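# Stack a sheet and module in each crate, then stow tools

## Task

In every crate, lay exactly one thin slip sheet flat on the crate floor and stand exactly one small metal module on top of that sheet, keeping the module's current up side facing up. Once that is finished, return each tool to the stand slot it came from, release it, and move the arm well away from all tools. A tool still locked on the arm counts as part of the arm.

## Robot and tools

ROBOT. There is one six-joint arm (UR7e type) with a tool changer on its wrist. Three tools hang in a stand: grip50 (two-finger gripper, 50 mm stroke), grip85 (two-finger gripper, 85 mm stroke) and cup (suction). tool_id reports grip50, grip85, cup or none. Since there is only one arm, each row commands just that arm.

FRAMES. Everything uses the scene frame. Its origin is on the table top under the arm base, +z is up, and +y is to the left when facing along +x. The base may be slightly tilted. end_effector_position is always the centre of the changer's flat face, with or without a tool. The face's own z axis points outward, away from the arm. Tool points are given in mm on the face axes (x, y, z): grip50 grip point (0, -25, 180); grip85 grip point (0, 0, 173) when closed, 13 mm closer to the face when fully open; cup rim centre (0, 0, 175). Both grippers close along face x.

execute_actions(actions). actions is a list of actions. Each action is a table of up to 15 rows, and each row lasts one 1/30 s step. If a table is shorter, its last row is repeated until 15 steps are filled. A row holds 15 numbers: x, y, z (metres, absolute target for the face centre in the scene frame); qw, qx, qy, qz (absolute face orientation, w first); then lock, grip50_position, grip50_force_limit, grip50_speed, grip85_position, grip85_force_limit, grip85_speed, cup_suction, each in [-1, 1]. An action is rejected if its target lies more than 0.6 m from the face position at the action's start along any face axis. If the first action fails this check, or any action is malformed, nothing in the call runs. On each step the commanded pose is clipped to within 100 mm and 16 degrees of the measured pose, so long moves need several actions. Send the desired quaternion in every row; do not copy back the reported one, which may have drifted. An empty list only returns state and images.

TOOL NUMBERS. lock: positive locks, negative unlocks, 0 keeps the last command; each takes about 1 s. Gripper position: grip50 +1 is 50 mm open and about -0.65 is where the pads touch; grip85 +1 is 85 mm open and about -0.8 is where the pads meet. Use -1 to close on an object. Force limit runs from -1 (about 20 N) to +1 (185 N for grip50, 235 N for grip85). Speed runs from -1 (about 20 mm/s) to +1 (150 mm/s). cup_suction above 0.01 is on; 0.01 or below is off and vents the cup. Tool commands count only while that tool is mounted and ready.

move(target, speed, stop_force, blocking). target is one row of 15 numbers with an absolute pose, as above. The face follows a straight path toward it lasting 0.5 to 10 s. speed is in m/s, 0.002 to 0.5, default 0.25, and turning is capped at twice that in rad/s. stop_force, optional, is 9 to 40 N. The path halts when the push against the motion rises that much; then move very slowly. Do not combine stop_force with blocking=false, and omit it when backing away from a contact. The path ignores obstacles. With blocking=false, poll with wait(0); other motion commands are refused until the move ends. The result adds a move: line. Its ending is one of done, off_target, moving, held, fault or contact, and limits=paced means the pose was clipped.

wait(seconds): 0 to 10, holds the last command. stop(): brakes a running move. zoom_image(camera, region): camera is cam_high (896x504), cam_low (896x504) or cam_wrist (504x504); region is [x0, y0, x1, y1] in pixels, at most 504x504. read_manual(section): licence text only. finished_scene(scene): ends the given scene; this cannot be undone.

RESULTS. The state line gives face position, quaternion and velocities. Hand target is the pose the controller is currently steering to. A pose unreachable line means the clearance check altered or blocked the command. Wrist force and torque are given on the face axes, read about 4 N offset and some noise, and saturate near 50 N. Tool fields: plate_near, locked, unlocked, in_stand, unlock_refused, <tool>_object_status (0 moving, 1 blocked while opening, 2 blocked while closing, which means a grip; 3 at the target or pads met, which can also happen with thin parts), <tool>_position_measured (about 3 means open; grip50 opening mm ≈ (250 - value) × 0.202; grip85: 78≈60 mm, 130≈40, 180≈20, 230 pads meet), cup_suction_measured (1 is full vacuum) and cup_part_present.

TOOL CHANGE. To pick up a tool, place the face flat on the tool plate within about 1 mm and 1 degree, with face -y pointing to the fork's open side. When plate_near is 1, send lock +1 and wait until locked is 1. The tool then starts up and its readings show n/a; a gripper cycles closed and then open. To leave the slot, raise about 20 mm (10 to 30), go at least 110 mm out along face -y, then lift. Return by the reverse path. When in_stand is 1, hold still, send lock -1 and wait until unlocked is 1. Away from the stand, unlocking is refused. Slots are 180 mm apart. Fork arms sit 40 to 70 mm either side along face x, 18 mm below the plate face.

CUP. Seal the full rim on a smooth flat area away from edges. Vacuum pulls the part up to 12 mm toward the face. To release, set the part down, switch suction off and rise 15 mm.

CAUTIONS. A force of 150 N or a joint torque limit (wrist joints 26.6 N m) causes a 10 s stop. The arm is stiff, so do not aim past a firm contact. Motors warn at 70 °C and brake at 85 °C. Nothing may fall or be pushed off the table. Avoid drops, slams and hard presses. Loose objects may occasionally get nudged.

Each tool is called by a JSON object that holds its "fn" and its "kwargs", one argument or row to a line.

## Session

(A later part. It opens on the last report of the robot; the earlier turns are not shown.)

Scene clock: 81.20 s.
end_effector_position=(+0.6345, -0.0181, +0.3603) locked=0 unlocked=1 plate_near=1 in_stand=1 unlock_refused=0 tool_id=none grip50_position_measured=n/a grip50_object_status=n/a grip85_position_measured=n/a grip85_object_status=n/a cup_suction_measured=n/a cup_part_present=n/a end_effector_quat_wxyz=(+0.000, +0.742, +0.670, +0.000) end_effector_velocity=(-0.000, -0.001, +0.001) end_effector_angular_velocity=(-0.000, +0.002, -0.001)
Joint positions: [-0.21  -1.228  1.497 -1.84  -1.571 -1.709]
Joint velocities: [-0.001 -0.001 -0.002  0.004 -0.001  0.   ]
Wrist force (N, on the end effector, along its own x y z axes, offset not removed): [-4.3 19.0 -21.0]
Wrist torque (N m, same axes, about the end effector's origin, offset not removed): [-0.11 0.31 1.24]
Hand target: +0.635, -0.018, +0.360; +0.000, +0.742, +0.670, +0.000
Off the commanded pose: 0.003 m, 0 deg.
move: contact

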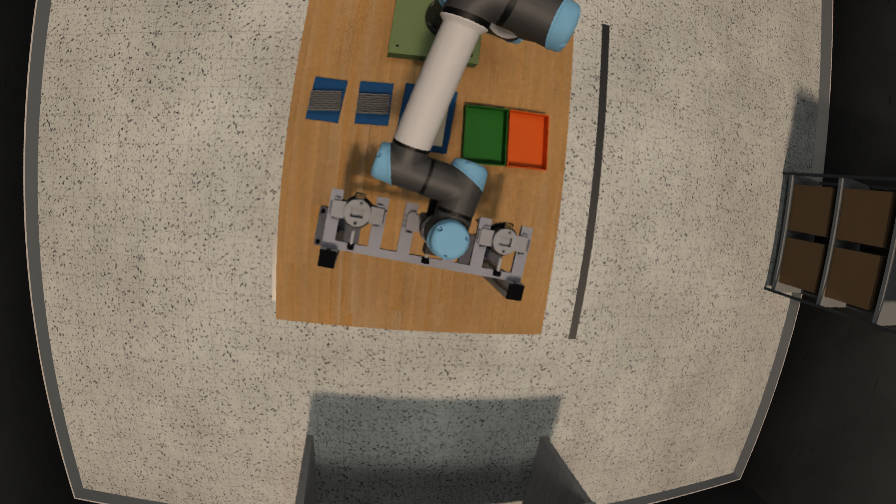

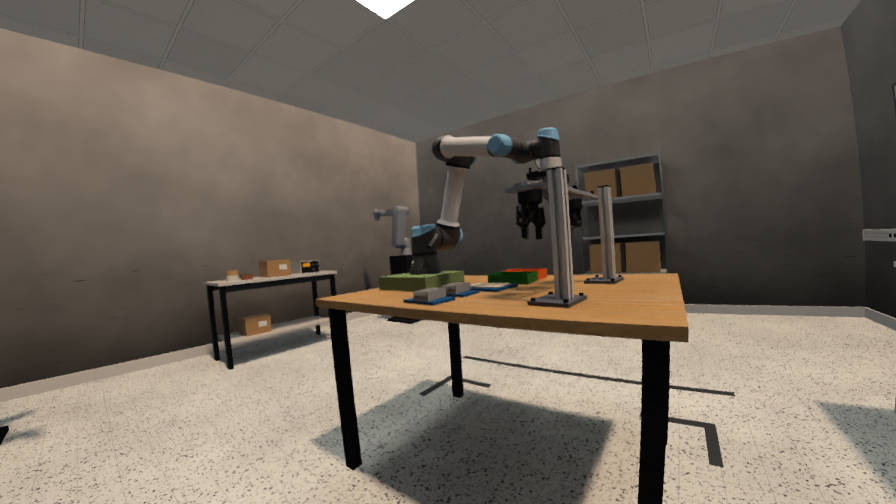

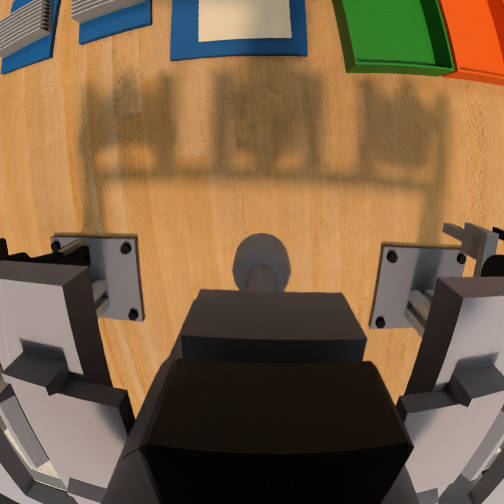

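{"fn": "execute_actions", "kwargs": {
  "actions": [
    [[0.6353,-0.0182,0.3607,0,0.742,0.670,0,1,1,0,0,1,-0.5,0,0]],
    [[0.6353,-0.0182,0.3607,0,0.742,0.670,0,1,1,0,0,1,-0.5,0,0]],
    [[0.6353,-0.0182,0.3607,0,0.742,0.670,0,1,1,0,0,1,-0.5,0,0]]
  ]
}}

{"fn": "move", "kwargs": {
  "target": [0.6353,-0.0182,0.38,0,0.742,0.670,0,0,1,0,0,1,-0.5,0,0],
  "speed": 0.03
}}

{"fn": "move", "kwargs": {
  "target": [0.49,-0.003,0.38,0,0.742,0.670,0,0,1,0,0,1,-0.5,0,0],
  "speed": 0.11
}}

{"fn": "move", "kwargs": {
  "target": [0.342,-0.018,0.20,0,0.725,0.688,0,0,1,0,0,1,-0.5,0,0],
  "speed": 0.2
}}

{"fn": "move", "kwargs": {
  "target": [0.342,-0.018,0.18,0,0.725,0.688,0,0,1,0,0,1,-0.5,0,1],
  "speed": 0.015
}}

{"fn": "move", "kwargs": {
  "target": [0.342,-0.018,0.23,0,0.725,0.688,0,0,1,0,0,1,-0.5,0,1],
  "speed": 0.08
}}

{"fn": "move", "kwargs": {
  "target": [0.360,0.306,0.225,0,0.692,0.722,0,0,1,0,0,1,-0.5,0,1],
  "speed": 0.2
}}

Scene clock: 106.37 s.
end_effector_position=(+0.6353, -0.0182, +0.3607) locked=1 unlocked=0 plate_near=1 in_stand=1 unlock_refused=0 tool_id=cup grip50_position_measured=n/a grip50_object_status=n/a grip85_position_measured=n/a grip85_object_status=n/a cup_suction_measured=n/a cup_part_present=n/a end_effector_quat_wxyz=(-0.000, +0.742, +0.670, -0.000) end_effector_velocity=(-0.000, -0.000, -0.000) end_effector_angular_velocity=(+0.000, +0.000, -0.002)
Joint positions: [-0.21  -1.226  1.493 -1.838 -1.571 -1.709]
Joint velocities: [-0.     0.    -0.     0.     0.     0.001]
Wrist force (N, on the end effector, along its own x y z axes, offset not removed): [-1.2 1.5 -4.8]
Wrist torque (N m, same axes, about the end effector's origin, offset not removed): [-0.08 0.25 -0.02]
Hand target: +0.635, -0.018, +0.361; -0.000, +0.742, +0.670, -0.000
Off the commanded pose: 0.000 m, 0 deg.

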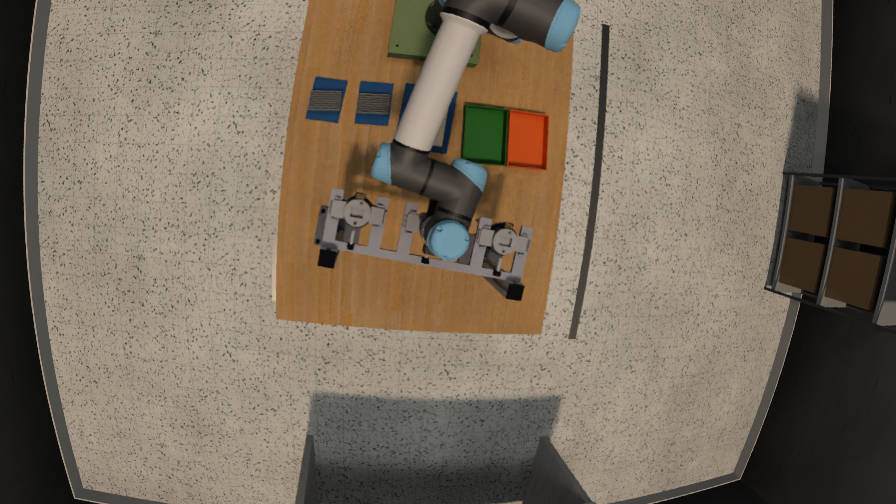

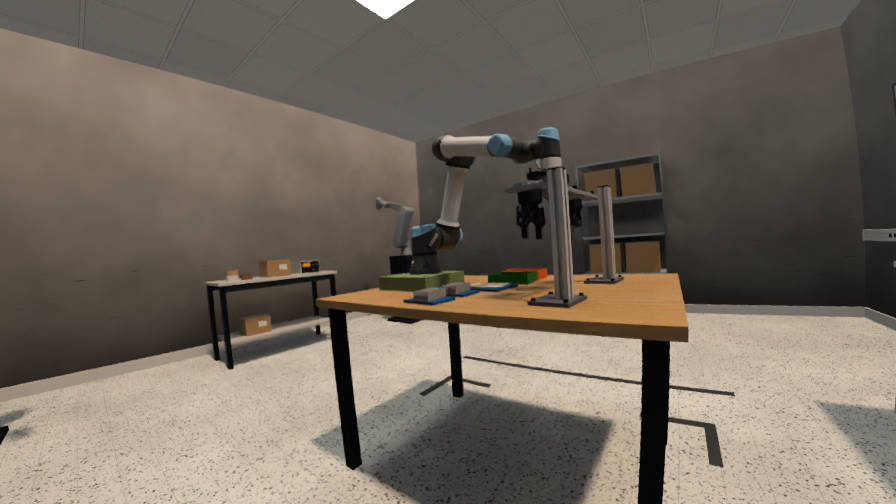

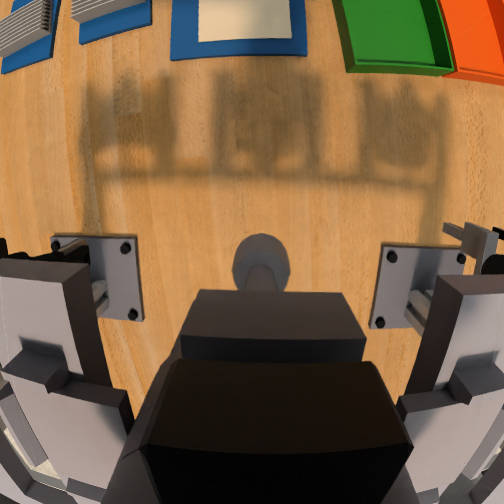

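Scene clock: 107.30 s.
end_effector_position=(+0.6353, -0.0182, +0.3798) locked=1 unlocked=0 plate_near=1 in_stand=0 unlock_refused=0 tool_id=cup grip50_position_measured=n/a grip50_object_status=n/a grip85_position_measured=n/a grip85_object_status=n/a cup_suction_measured=0.00 cup_part_present=0 end_effector_quat_wxyz=(+0.000, +0.742, +0.670, +0.000) end_effector_velocity=(+0.000, -0.000, +0.002) end_effector_angular_velocity=(+0.000, +0.001, +0.000)
Joint positions: [-0.21  -1.237  1.458 -1.792 -1.571 -1.709]
Joint velocities: [-0.    -0.    -0.004  0.005  0.    -0.   ]
Wrist force (N, on the end effector, along its own x y z axes, offset not removed): [0.6 2.0 -1.3]
Wrist torque (N m, same axes, about the end effector's origin, offset not removed): [0.33 -0.05 0.13]
Hand target: +0.635, -0.018, +0.380; +0.000, +0.742, +0.670, +0.000
Off the commanded pose: 0.000 m, 0 deg.
move: done

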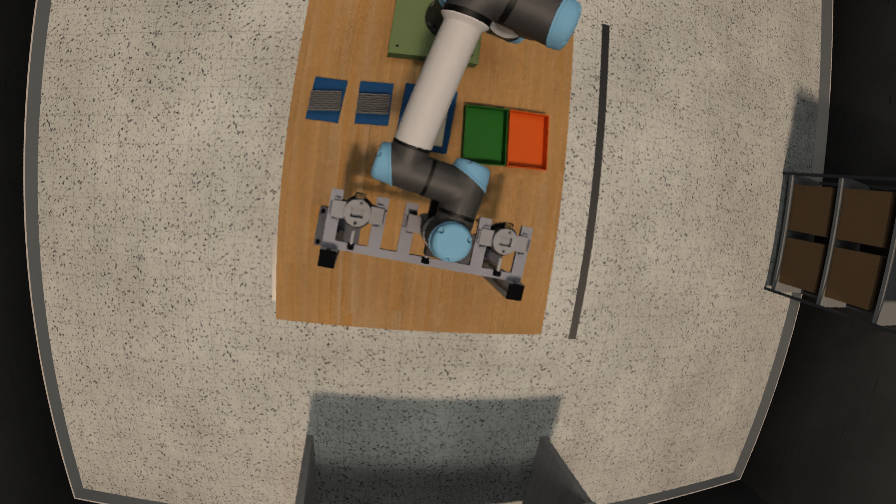

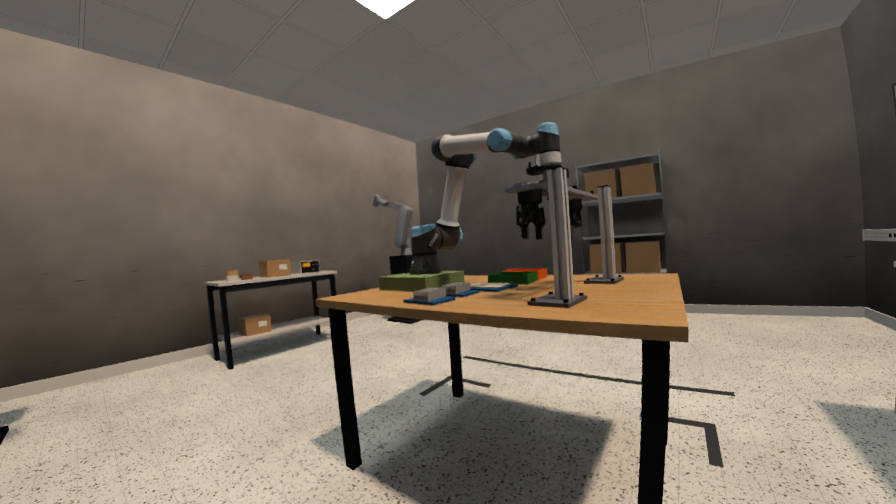

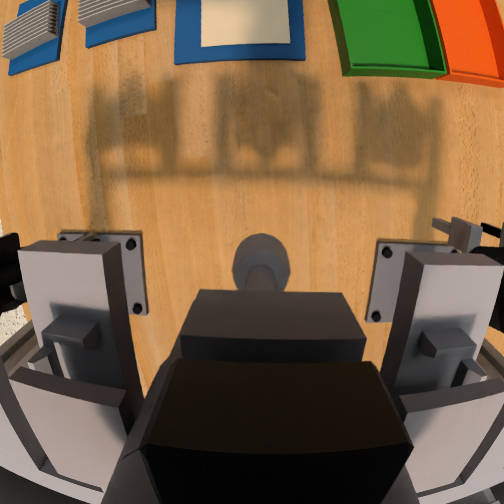

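Scene clock: 109.10 s.
end_effector_position=(+0.4901, -0.0032, +0.3799) locked=1 unlocked=0 plate_near=1 in_stand=0 unlock_refused=0 tool_id=cup grip50_position_measured=n/a grip50_object_status=n/a grip85_position_measured=n/a grip85_object_status=n/a cup_suction_measured=0.00 cup_part_present=0 end_effector_quat_wxyz=(+0.000, +0.742, +0.670, +0.000) end_effector_velocity=(-0.002, -0.000, +0.000) end_effector_angular_velocity=(-0.000, +0.000, -0.000)
Joint positions: [-0.251 -1.581  1.864 -1.853 -1.571 -1.751]
Joint velocities: [-0.001 -0.005  0.004  0.001 -0.    -0.001]
Wrist force (N, on the end effector, along its own x y z axes, offset not removed): [-0.1 -0.3 -2.1]
Wrist torque (N m, same axes, about the end effector's origin, offset not removed): [0.14 0.06 0.18]
Hand target: +0.490, -0.003, +0.380; +0.000, +0.742, +0.670, +0.000
Off the commanded pose: 0.000 m, 0 deg.
move: done

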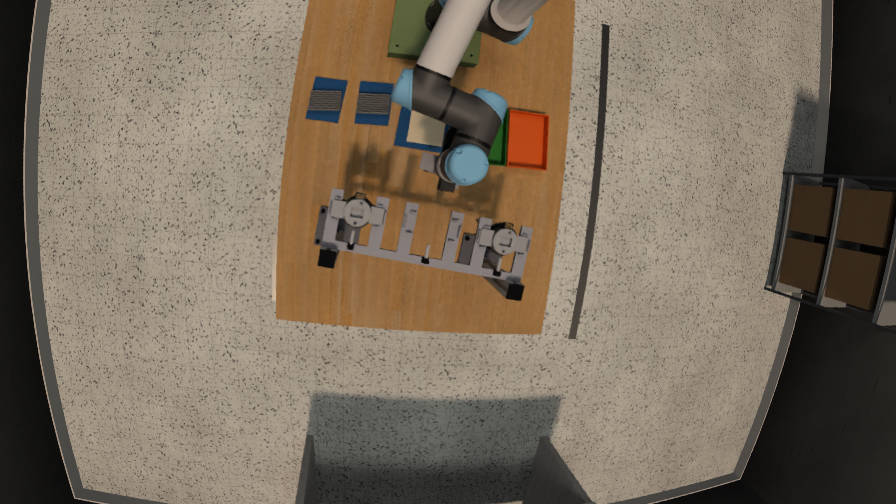

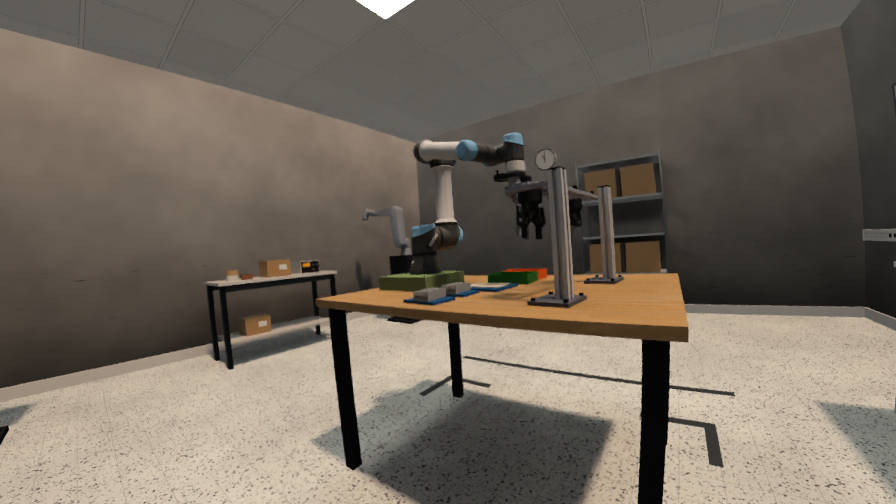

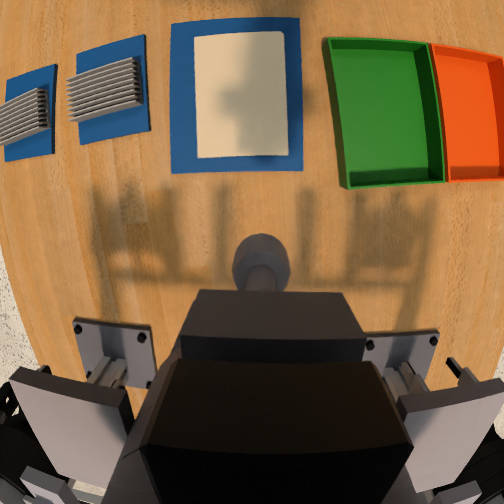

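Scene clock: 110.80 s.
end_effector_position=(+0.3421, -0.0180, +0.2002) locked=1 unlocked=0 plate_near=1 in_stand=0 unlock_refused=0 tool_id=cup grip50_position_measured=n/a grip50_object_status=n/a grip85_position_measured=n/a grip85_object_status=n/a cup_suction_measured=0.00 cup_part_present=0 end_effector_quat_wxyz=(+0.000, +0.725, +0.688, +0.000) end_effector_velocity=(-0.001, +0.000, -0.002) end_effector_angular_velocity=(+0.000, +0.000, +0.001)
Joint positions: [-0.422 -1.695  2.511 -2.387 -1.571 -1.971]
Joint velocities: [-0.     0.002  0.005 -0.007  0.    -0.001]
Wrist force (N, on the end effector, along its own x y z axes, offset not removed): [1.8 0.4 -3.1]
Wrist torque (N m, same axes, about the end effector's origin, offset not removed): [0.11 -0.02 -0.02]
Hand target: +0.342, -0.018, +0.200; +0.000, +0.725, +0.688, +0.000
Off the commanded pose: 0.000 m, 0 deg.
move: done

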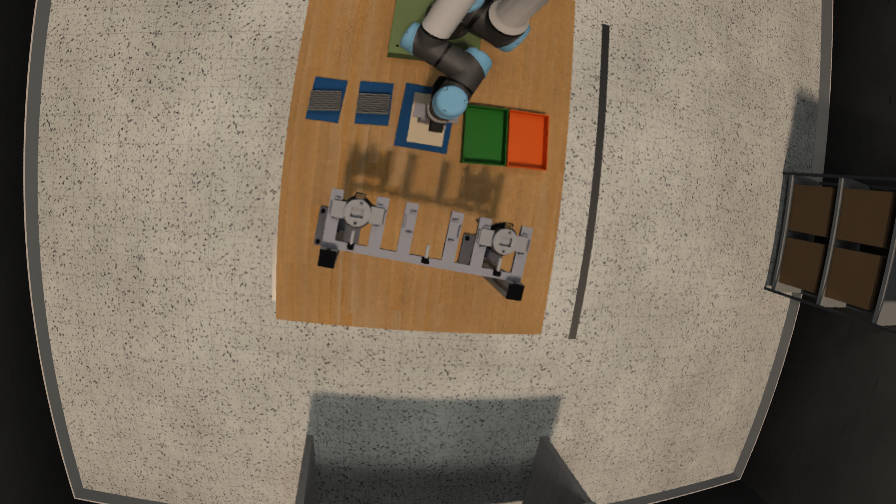

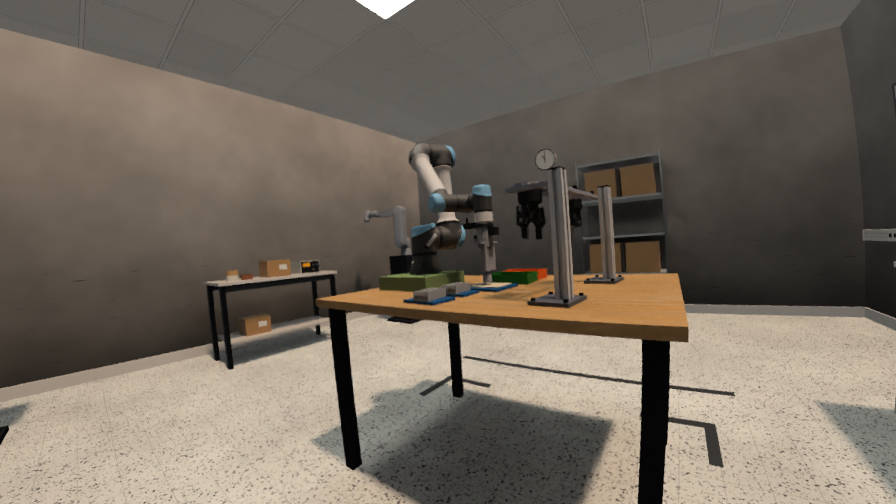

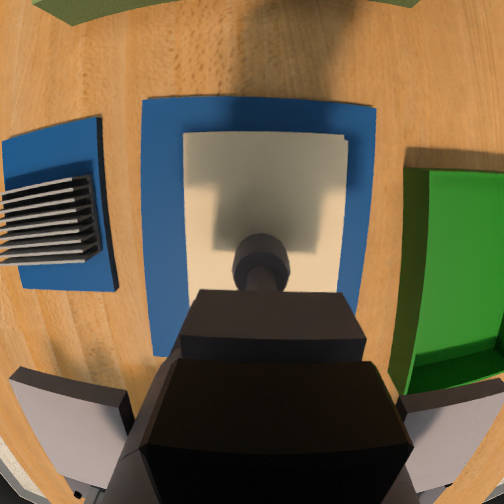

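Scene clock: 112.40 s.
end_effector_position=(+0.3420, -0.0180, +0.1802) locked=1 unlocked=0 plate_near=1 in_stand=0 unlock_refused=0 tool_id=cup grip50_position_measured=n/a grip50_object_status=n/a grip85_position_measured=n/a grip85_object_status=n/a cup_suction_measured=0.93 cup_part_present=1 end_effector_quat_wxyz=(-0.000, +0.725, +0.688, -0.000) end_effector_velocity=(+0.000, +0.000, -0.002) end_effector_angular_velocity=(+0.000, -0.001, +0.000)
Joint positions: [-0.422 -1.633  2.538 -2.475 -1.571 -1.971]
Joint velocities: [ 0.001  0.005  0.002 -0.008  0.     0.   ]
Wrist force (N, on the end effector, along its own x y z axes, offset not removed): [1.4 0.2 -1.7]
Wrist torque (N m, same axes, about the end effector's origin, offset not removed): [0.06 -0.05 0.12]
Hand target: +0.342, -0.018, +0.180; -0.000, +0.725, +0.688, -0.000
Off the commanded pose: 0.000 m, 0 deg.
move: done

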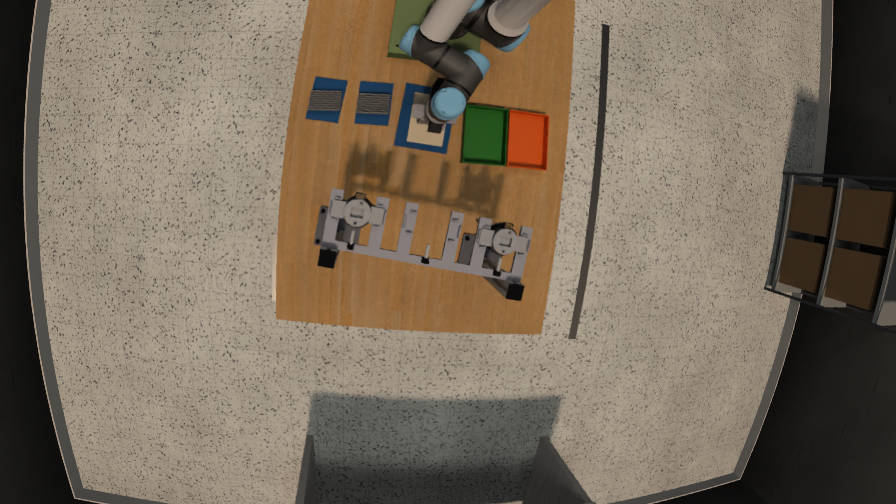

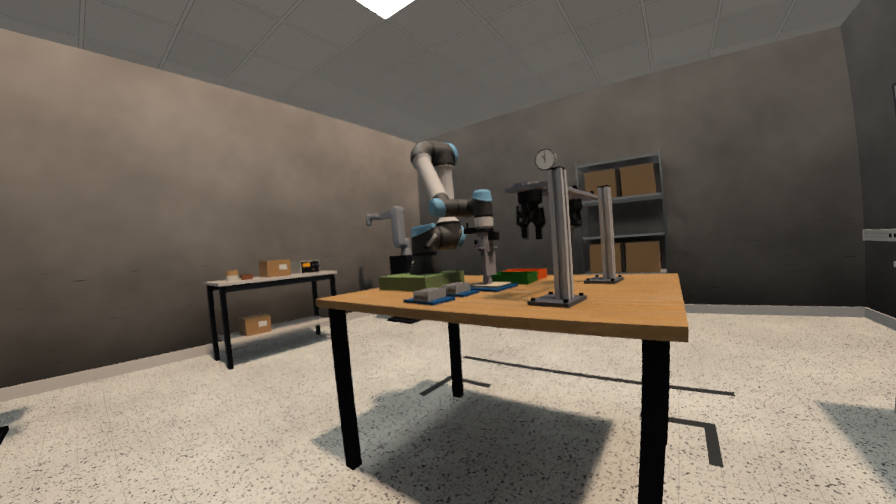

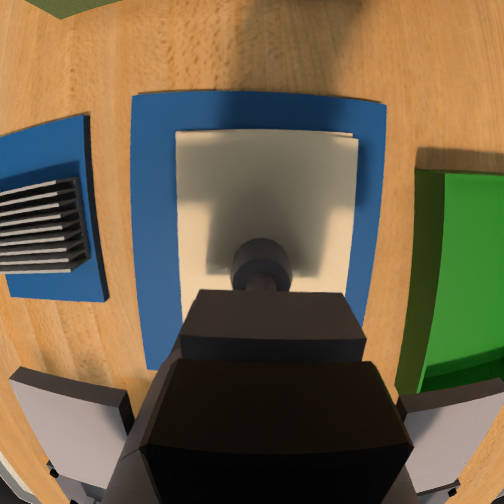

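Scene clock: 113.43 s.
end_effector_position=(+0.3420, -0.0180, +0.2298) locked=1 unlocked=0 plate_near=1 in_stand=0 unlock_refused=0 tool_id=cup grip50_position_measured=n/a grip50_object_status=n/a grip85_position_measured=n/a grip85_object_status=n/a cup_suction_measured=0.93 cup_part_present=1 end_effector_quat_wxyz=(+0.000, +0.725, +0.688, -0.000) end_effector_velocity=(+0.000, -0.000, +0.002) end_effector_angular_velocity=(+0.000, +0.000, +0.000)
Joint positions: [-0.422 -1.773  2.467 -2.265 -1.571 -1.97 ]
Joint velocities: [-0.001 -0.004 -0.003  0.008 -0.    -0.001]
Wrist force (N, on the end effector, along its own x y z axes, offset not removed): [-3.3 1.9 -0.6]
Wrist torque (N m, same axes, about the end effector's origin, offset not removed): [0.00 0.20 0.16]
Hand target: +0.342, -0.018, +0.230; +0.000, +0.725, +0.688, +0.000
Off the commanded pose: 0.000 m, 0 deg.
move: done

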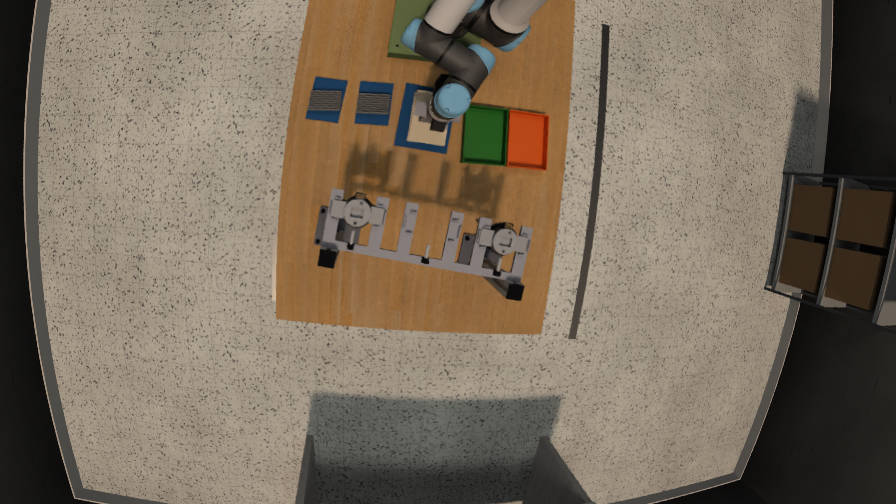

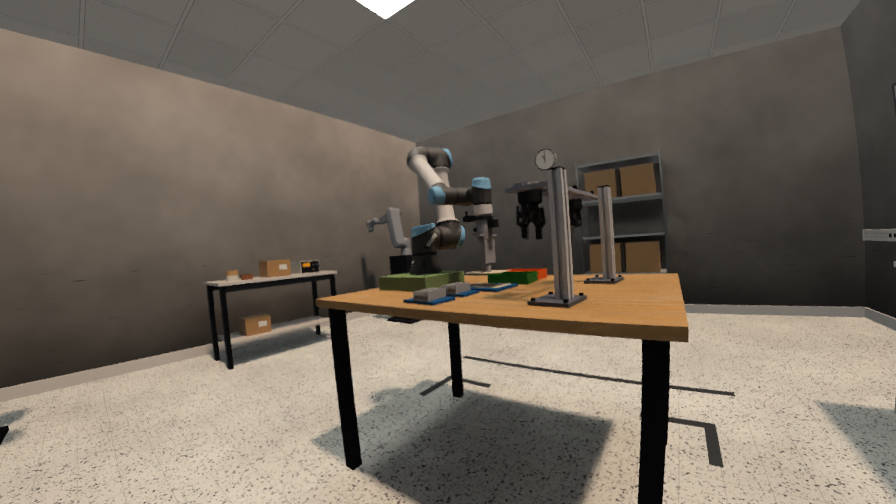

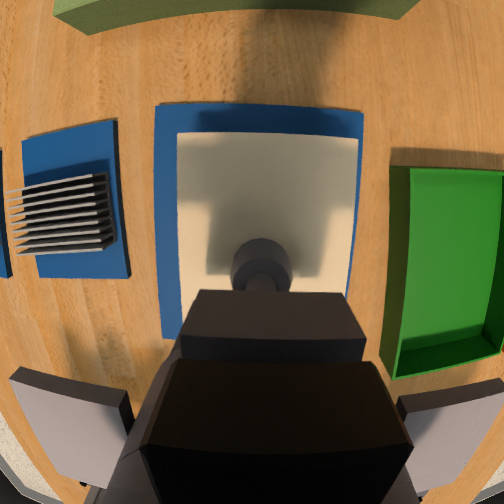

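Scene clock: 115.60 s.
end_effector_position=(+0.3592, +0.3051, +0.2251) locked=1 unlocked=0 plate_near=1 in_stand=0 unlock_refused=0 tool_id=cup grip50_position_measured=n/a grip50_object_status=n/a grip85_position_measured=n/a grip85_object_status=n/a cup_suction_measured=0.93 cup_part_present=1 end_effector_quat_wxyz=(+0.000, +0.692, +0.722, -0.001) end_effector_velocity=(+0.001, +0.002, -0.000) end_effector_angular_velocity=(-0.000, +0.000, -0.001)
Joint positions: [ 0.448 -1.431  2.155 -2.293 -1.572 -1.195]
Joint velocities: [ 0.003  0.004 -0.005  0.001 -0.     0.004]
Wrist force (N, on the end effector, along its own x y z axes, offset not removed): [-3.1 0.4 1.0]
Wrist torque (N m, same axes, about the end effector's origin, offset not removed): [0.01 0.27 0.04]
Hand target: +0.359, +0.305, +0.225; +0.000, +0.692, +0.722, -0.001
Off the commanded pose: 0.001 m, 0 deg.
move: done

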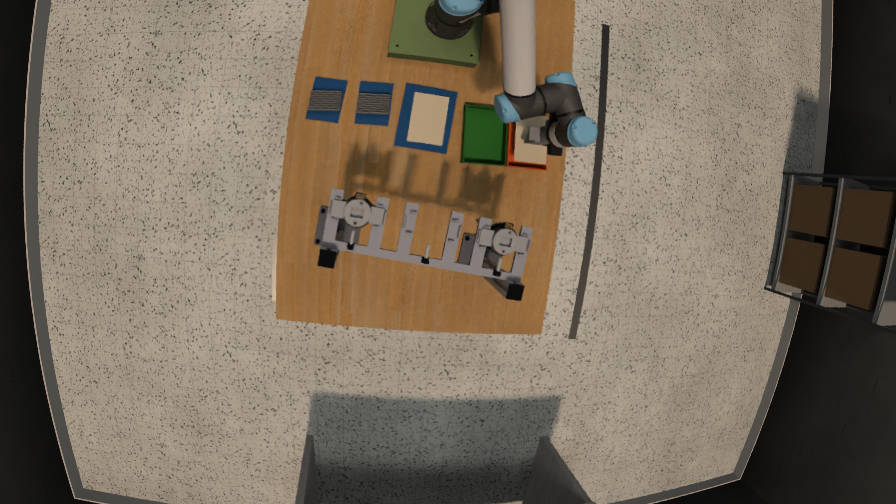

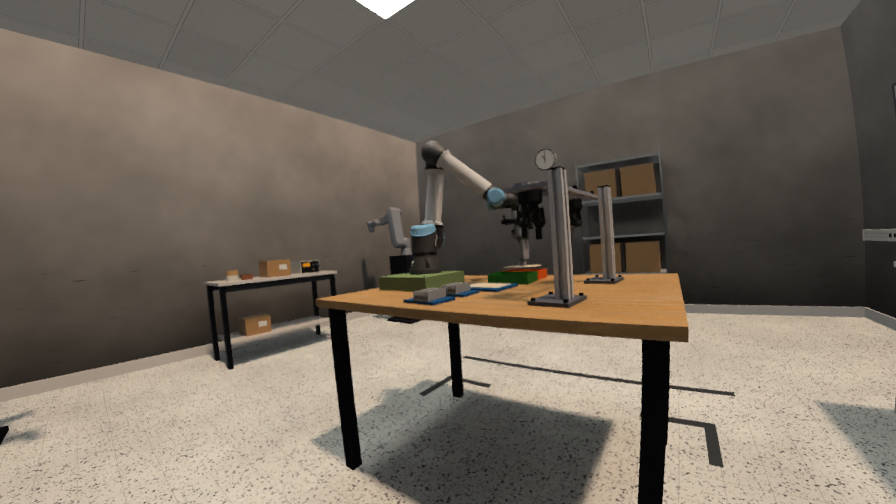

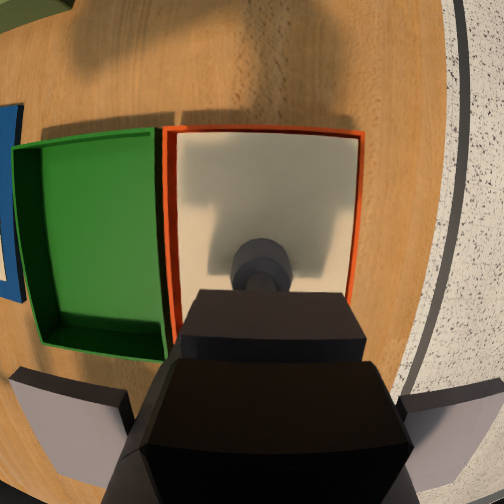

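{"fn": "move", "kwargs": {
  "target": [0.362,0.302,0.205,0,0.692,0.722,0,0,1,0,0,1,-0.5,0,1],
  "speed": 0.03
}}

Scene clock: 121.43 s.
end_effector_position=(+0.3620, +0.3020, +0.2052) locked=1 unlocked=0 plate_near=1 in_stand=0 unlock_refused=0 tool_id=cup grip50_position_measured=n/a grip50_object_status=n/a grip85_position_measured=n/a grip85_object_status=n/a cup_suction_measured=0.93 cup_part_present=1 end_effector_quat_wxyz=(-0.000, +0.692, +0.722, -0.000) end_effector_velocity=(+0.000, -0.000, -0.002) end_effector_angular_velocity=(-0.000, +0.000, -0.001)
Joint positions: [ 0.439 -1.392  2.178 -2.356 -1.571 -1.205]
Joint velocities: [-0.001  0.003  0.002 -0.005 -0.     0.   ]
Wrist force (N, on the end effector, along its own x y z axes, offset not removed): [-2.0 0.9 -0.9]
Wrist torque (N m, same axes, about the end effector's origin, offset not removed): [0.17 0.10 0.05]
Hand target: +0.362, +0.302, +0.205; -0.000, +0.692, +0.722, +0.000
Off the commanded pose: 0.000 m, 0 deg.
move: done

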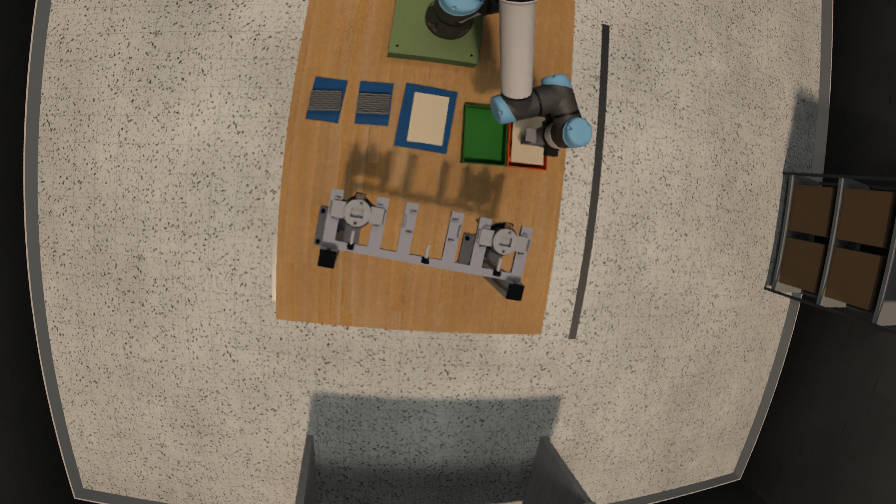

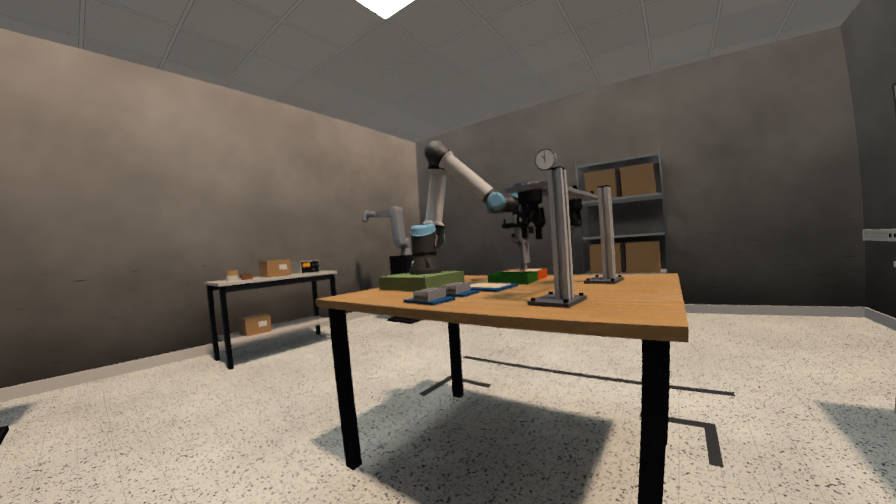

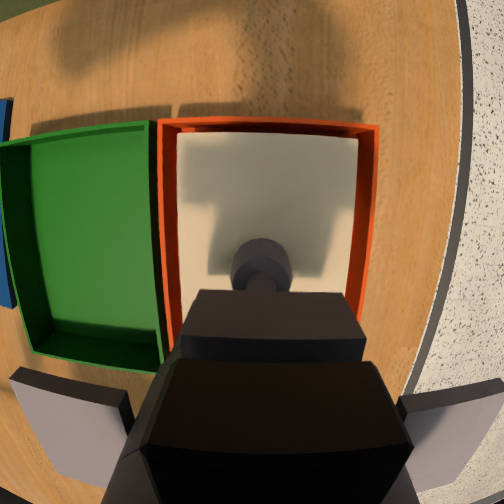

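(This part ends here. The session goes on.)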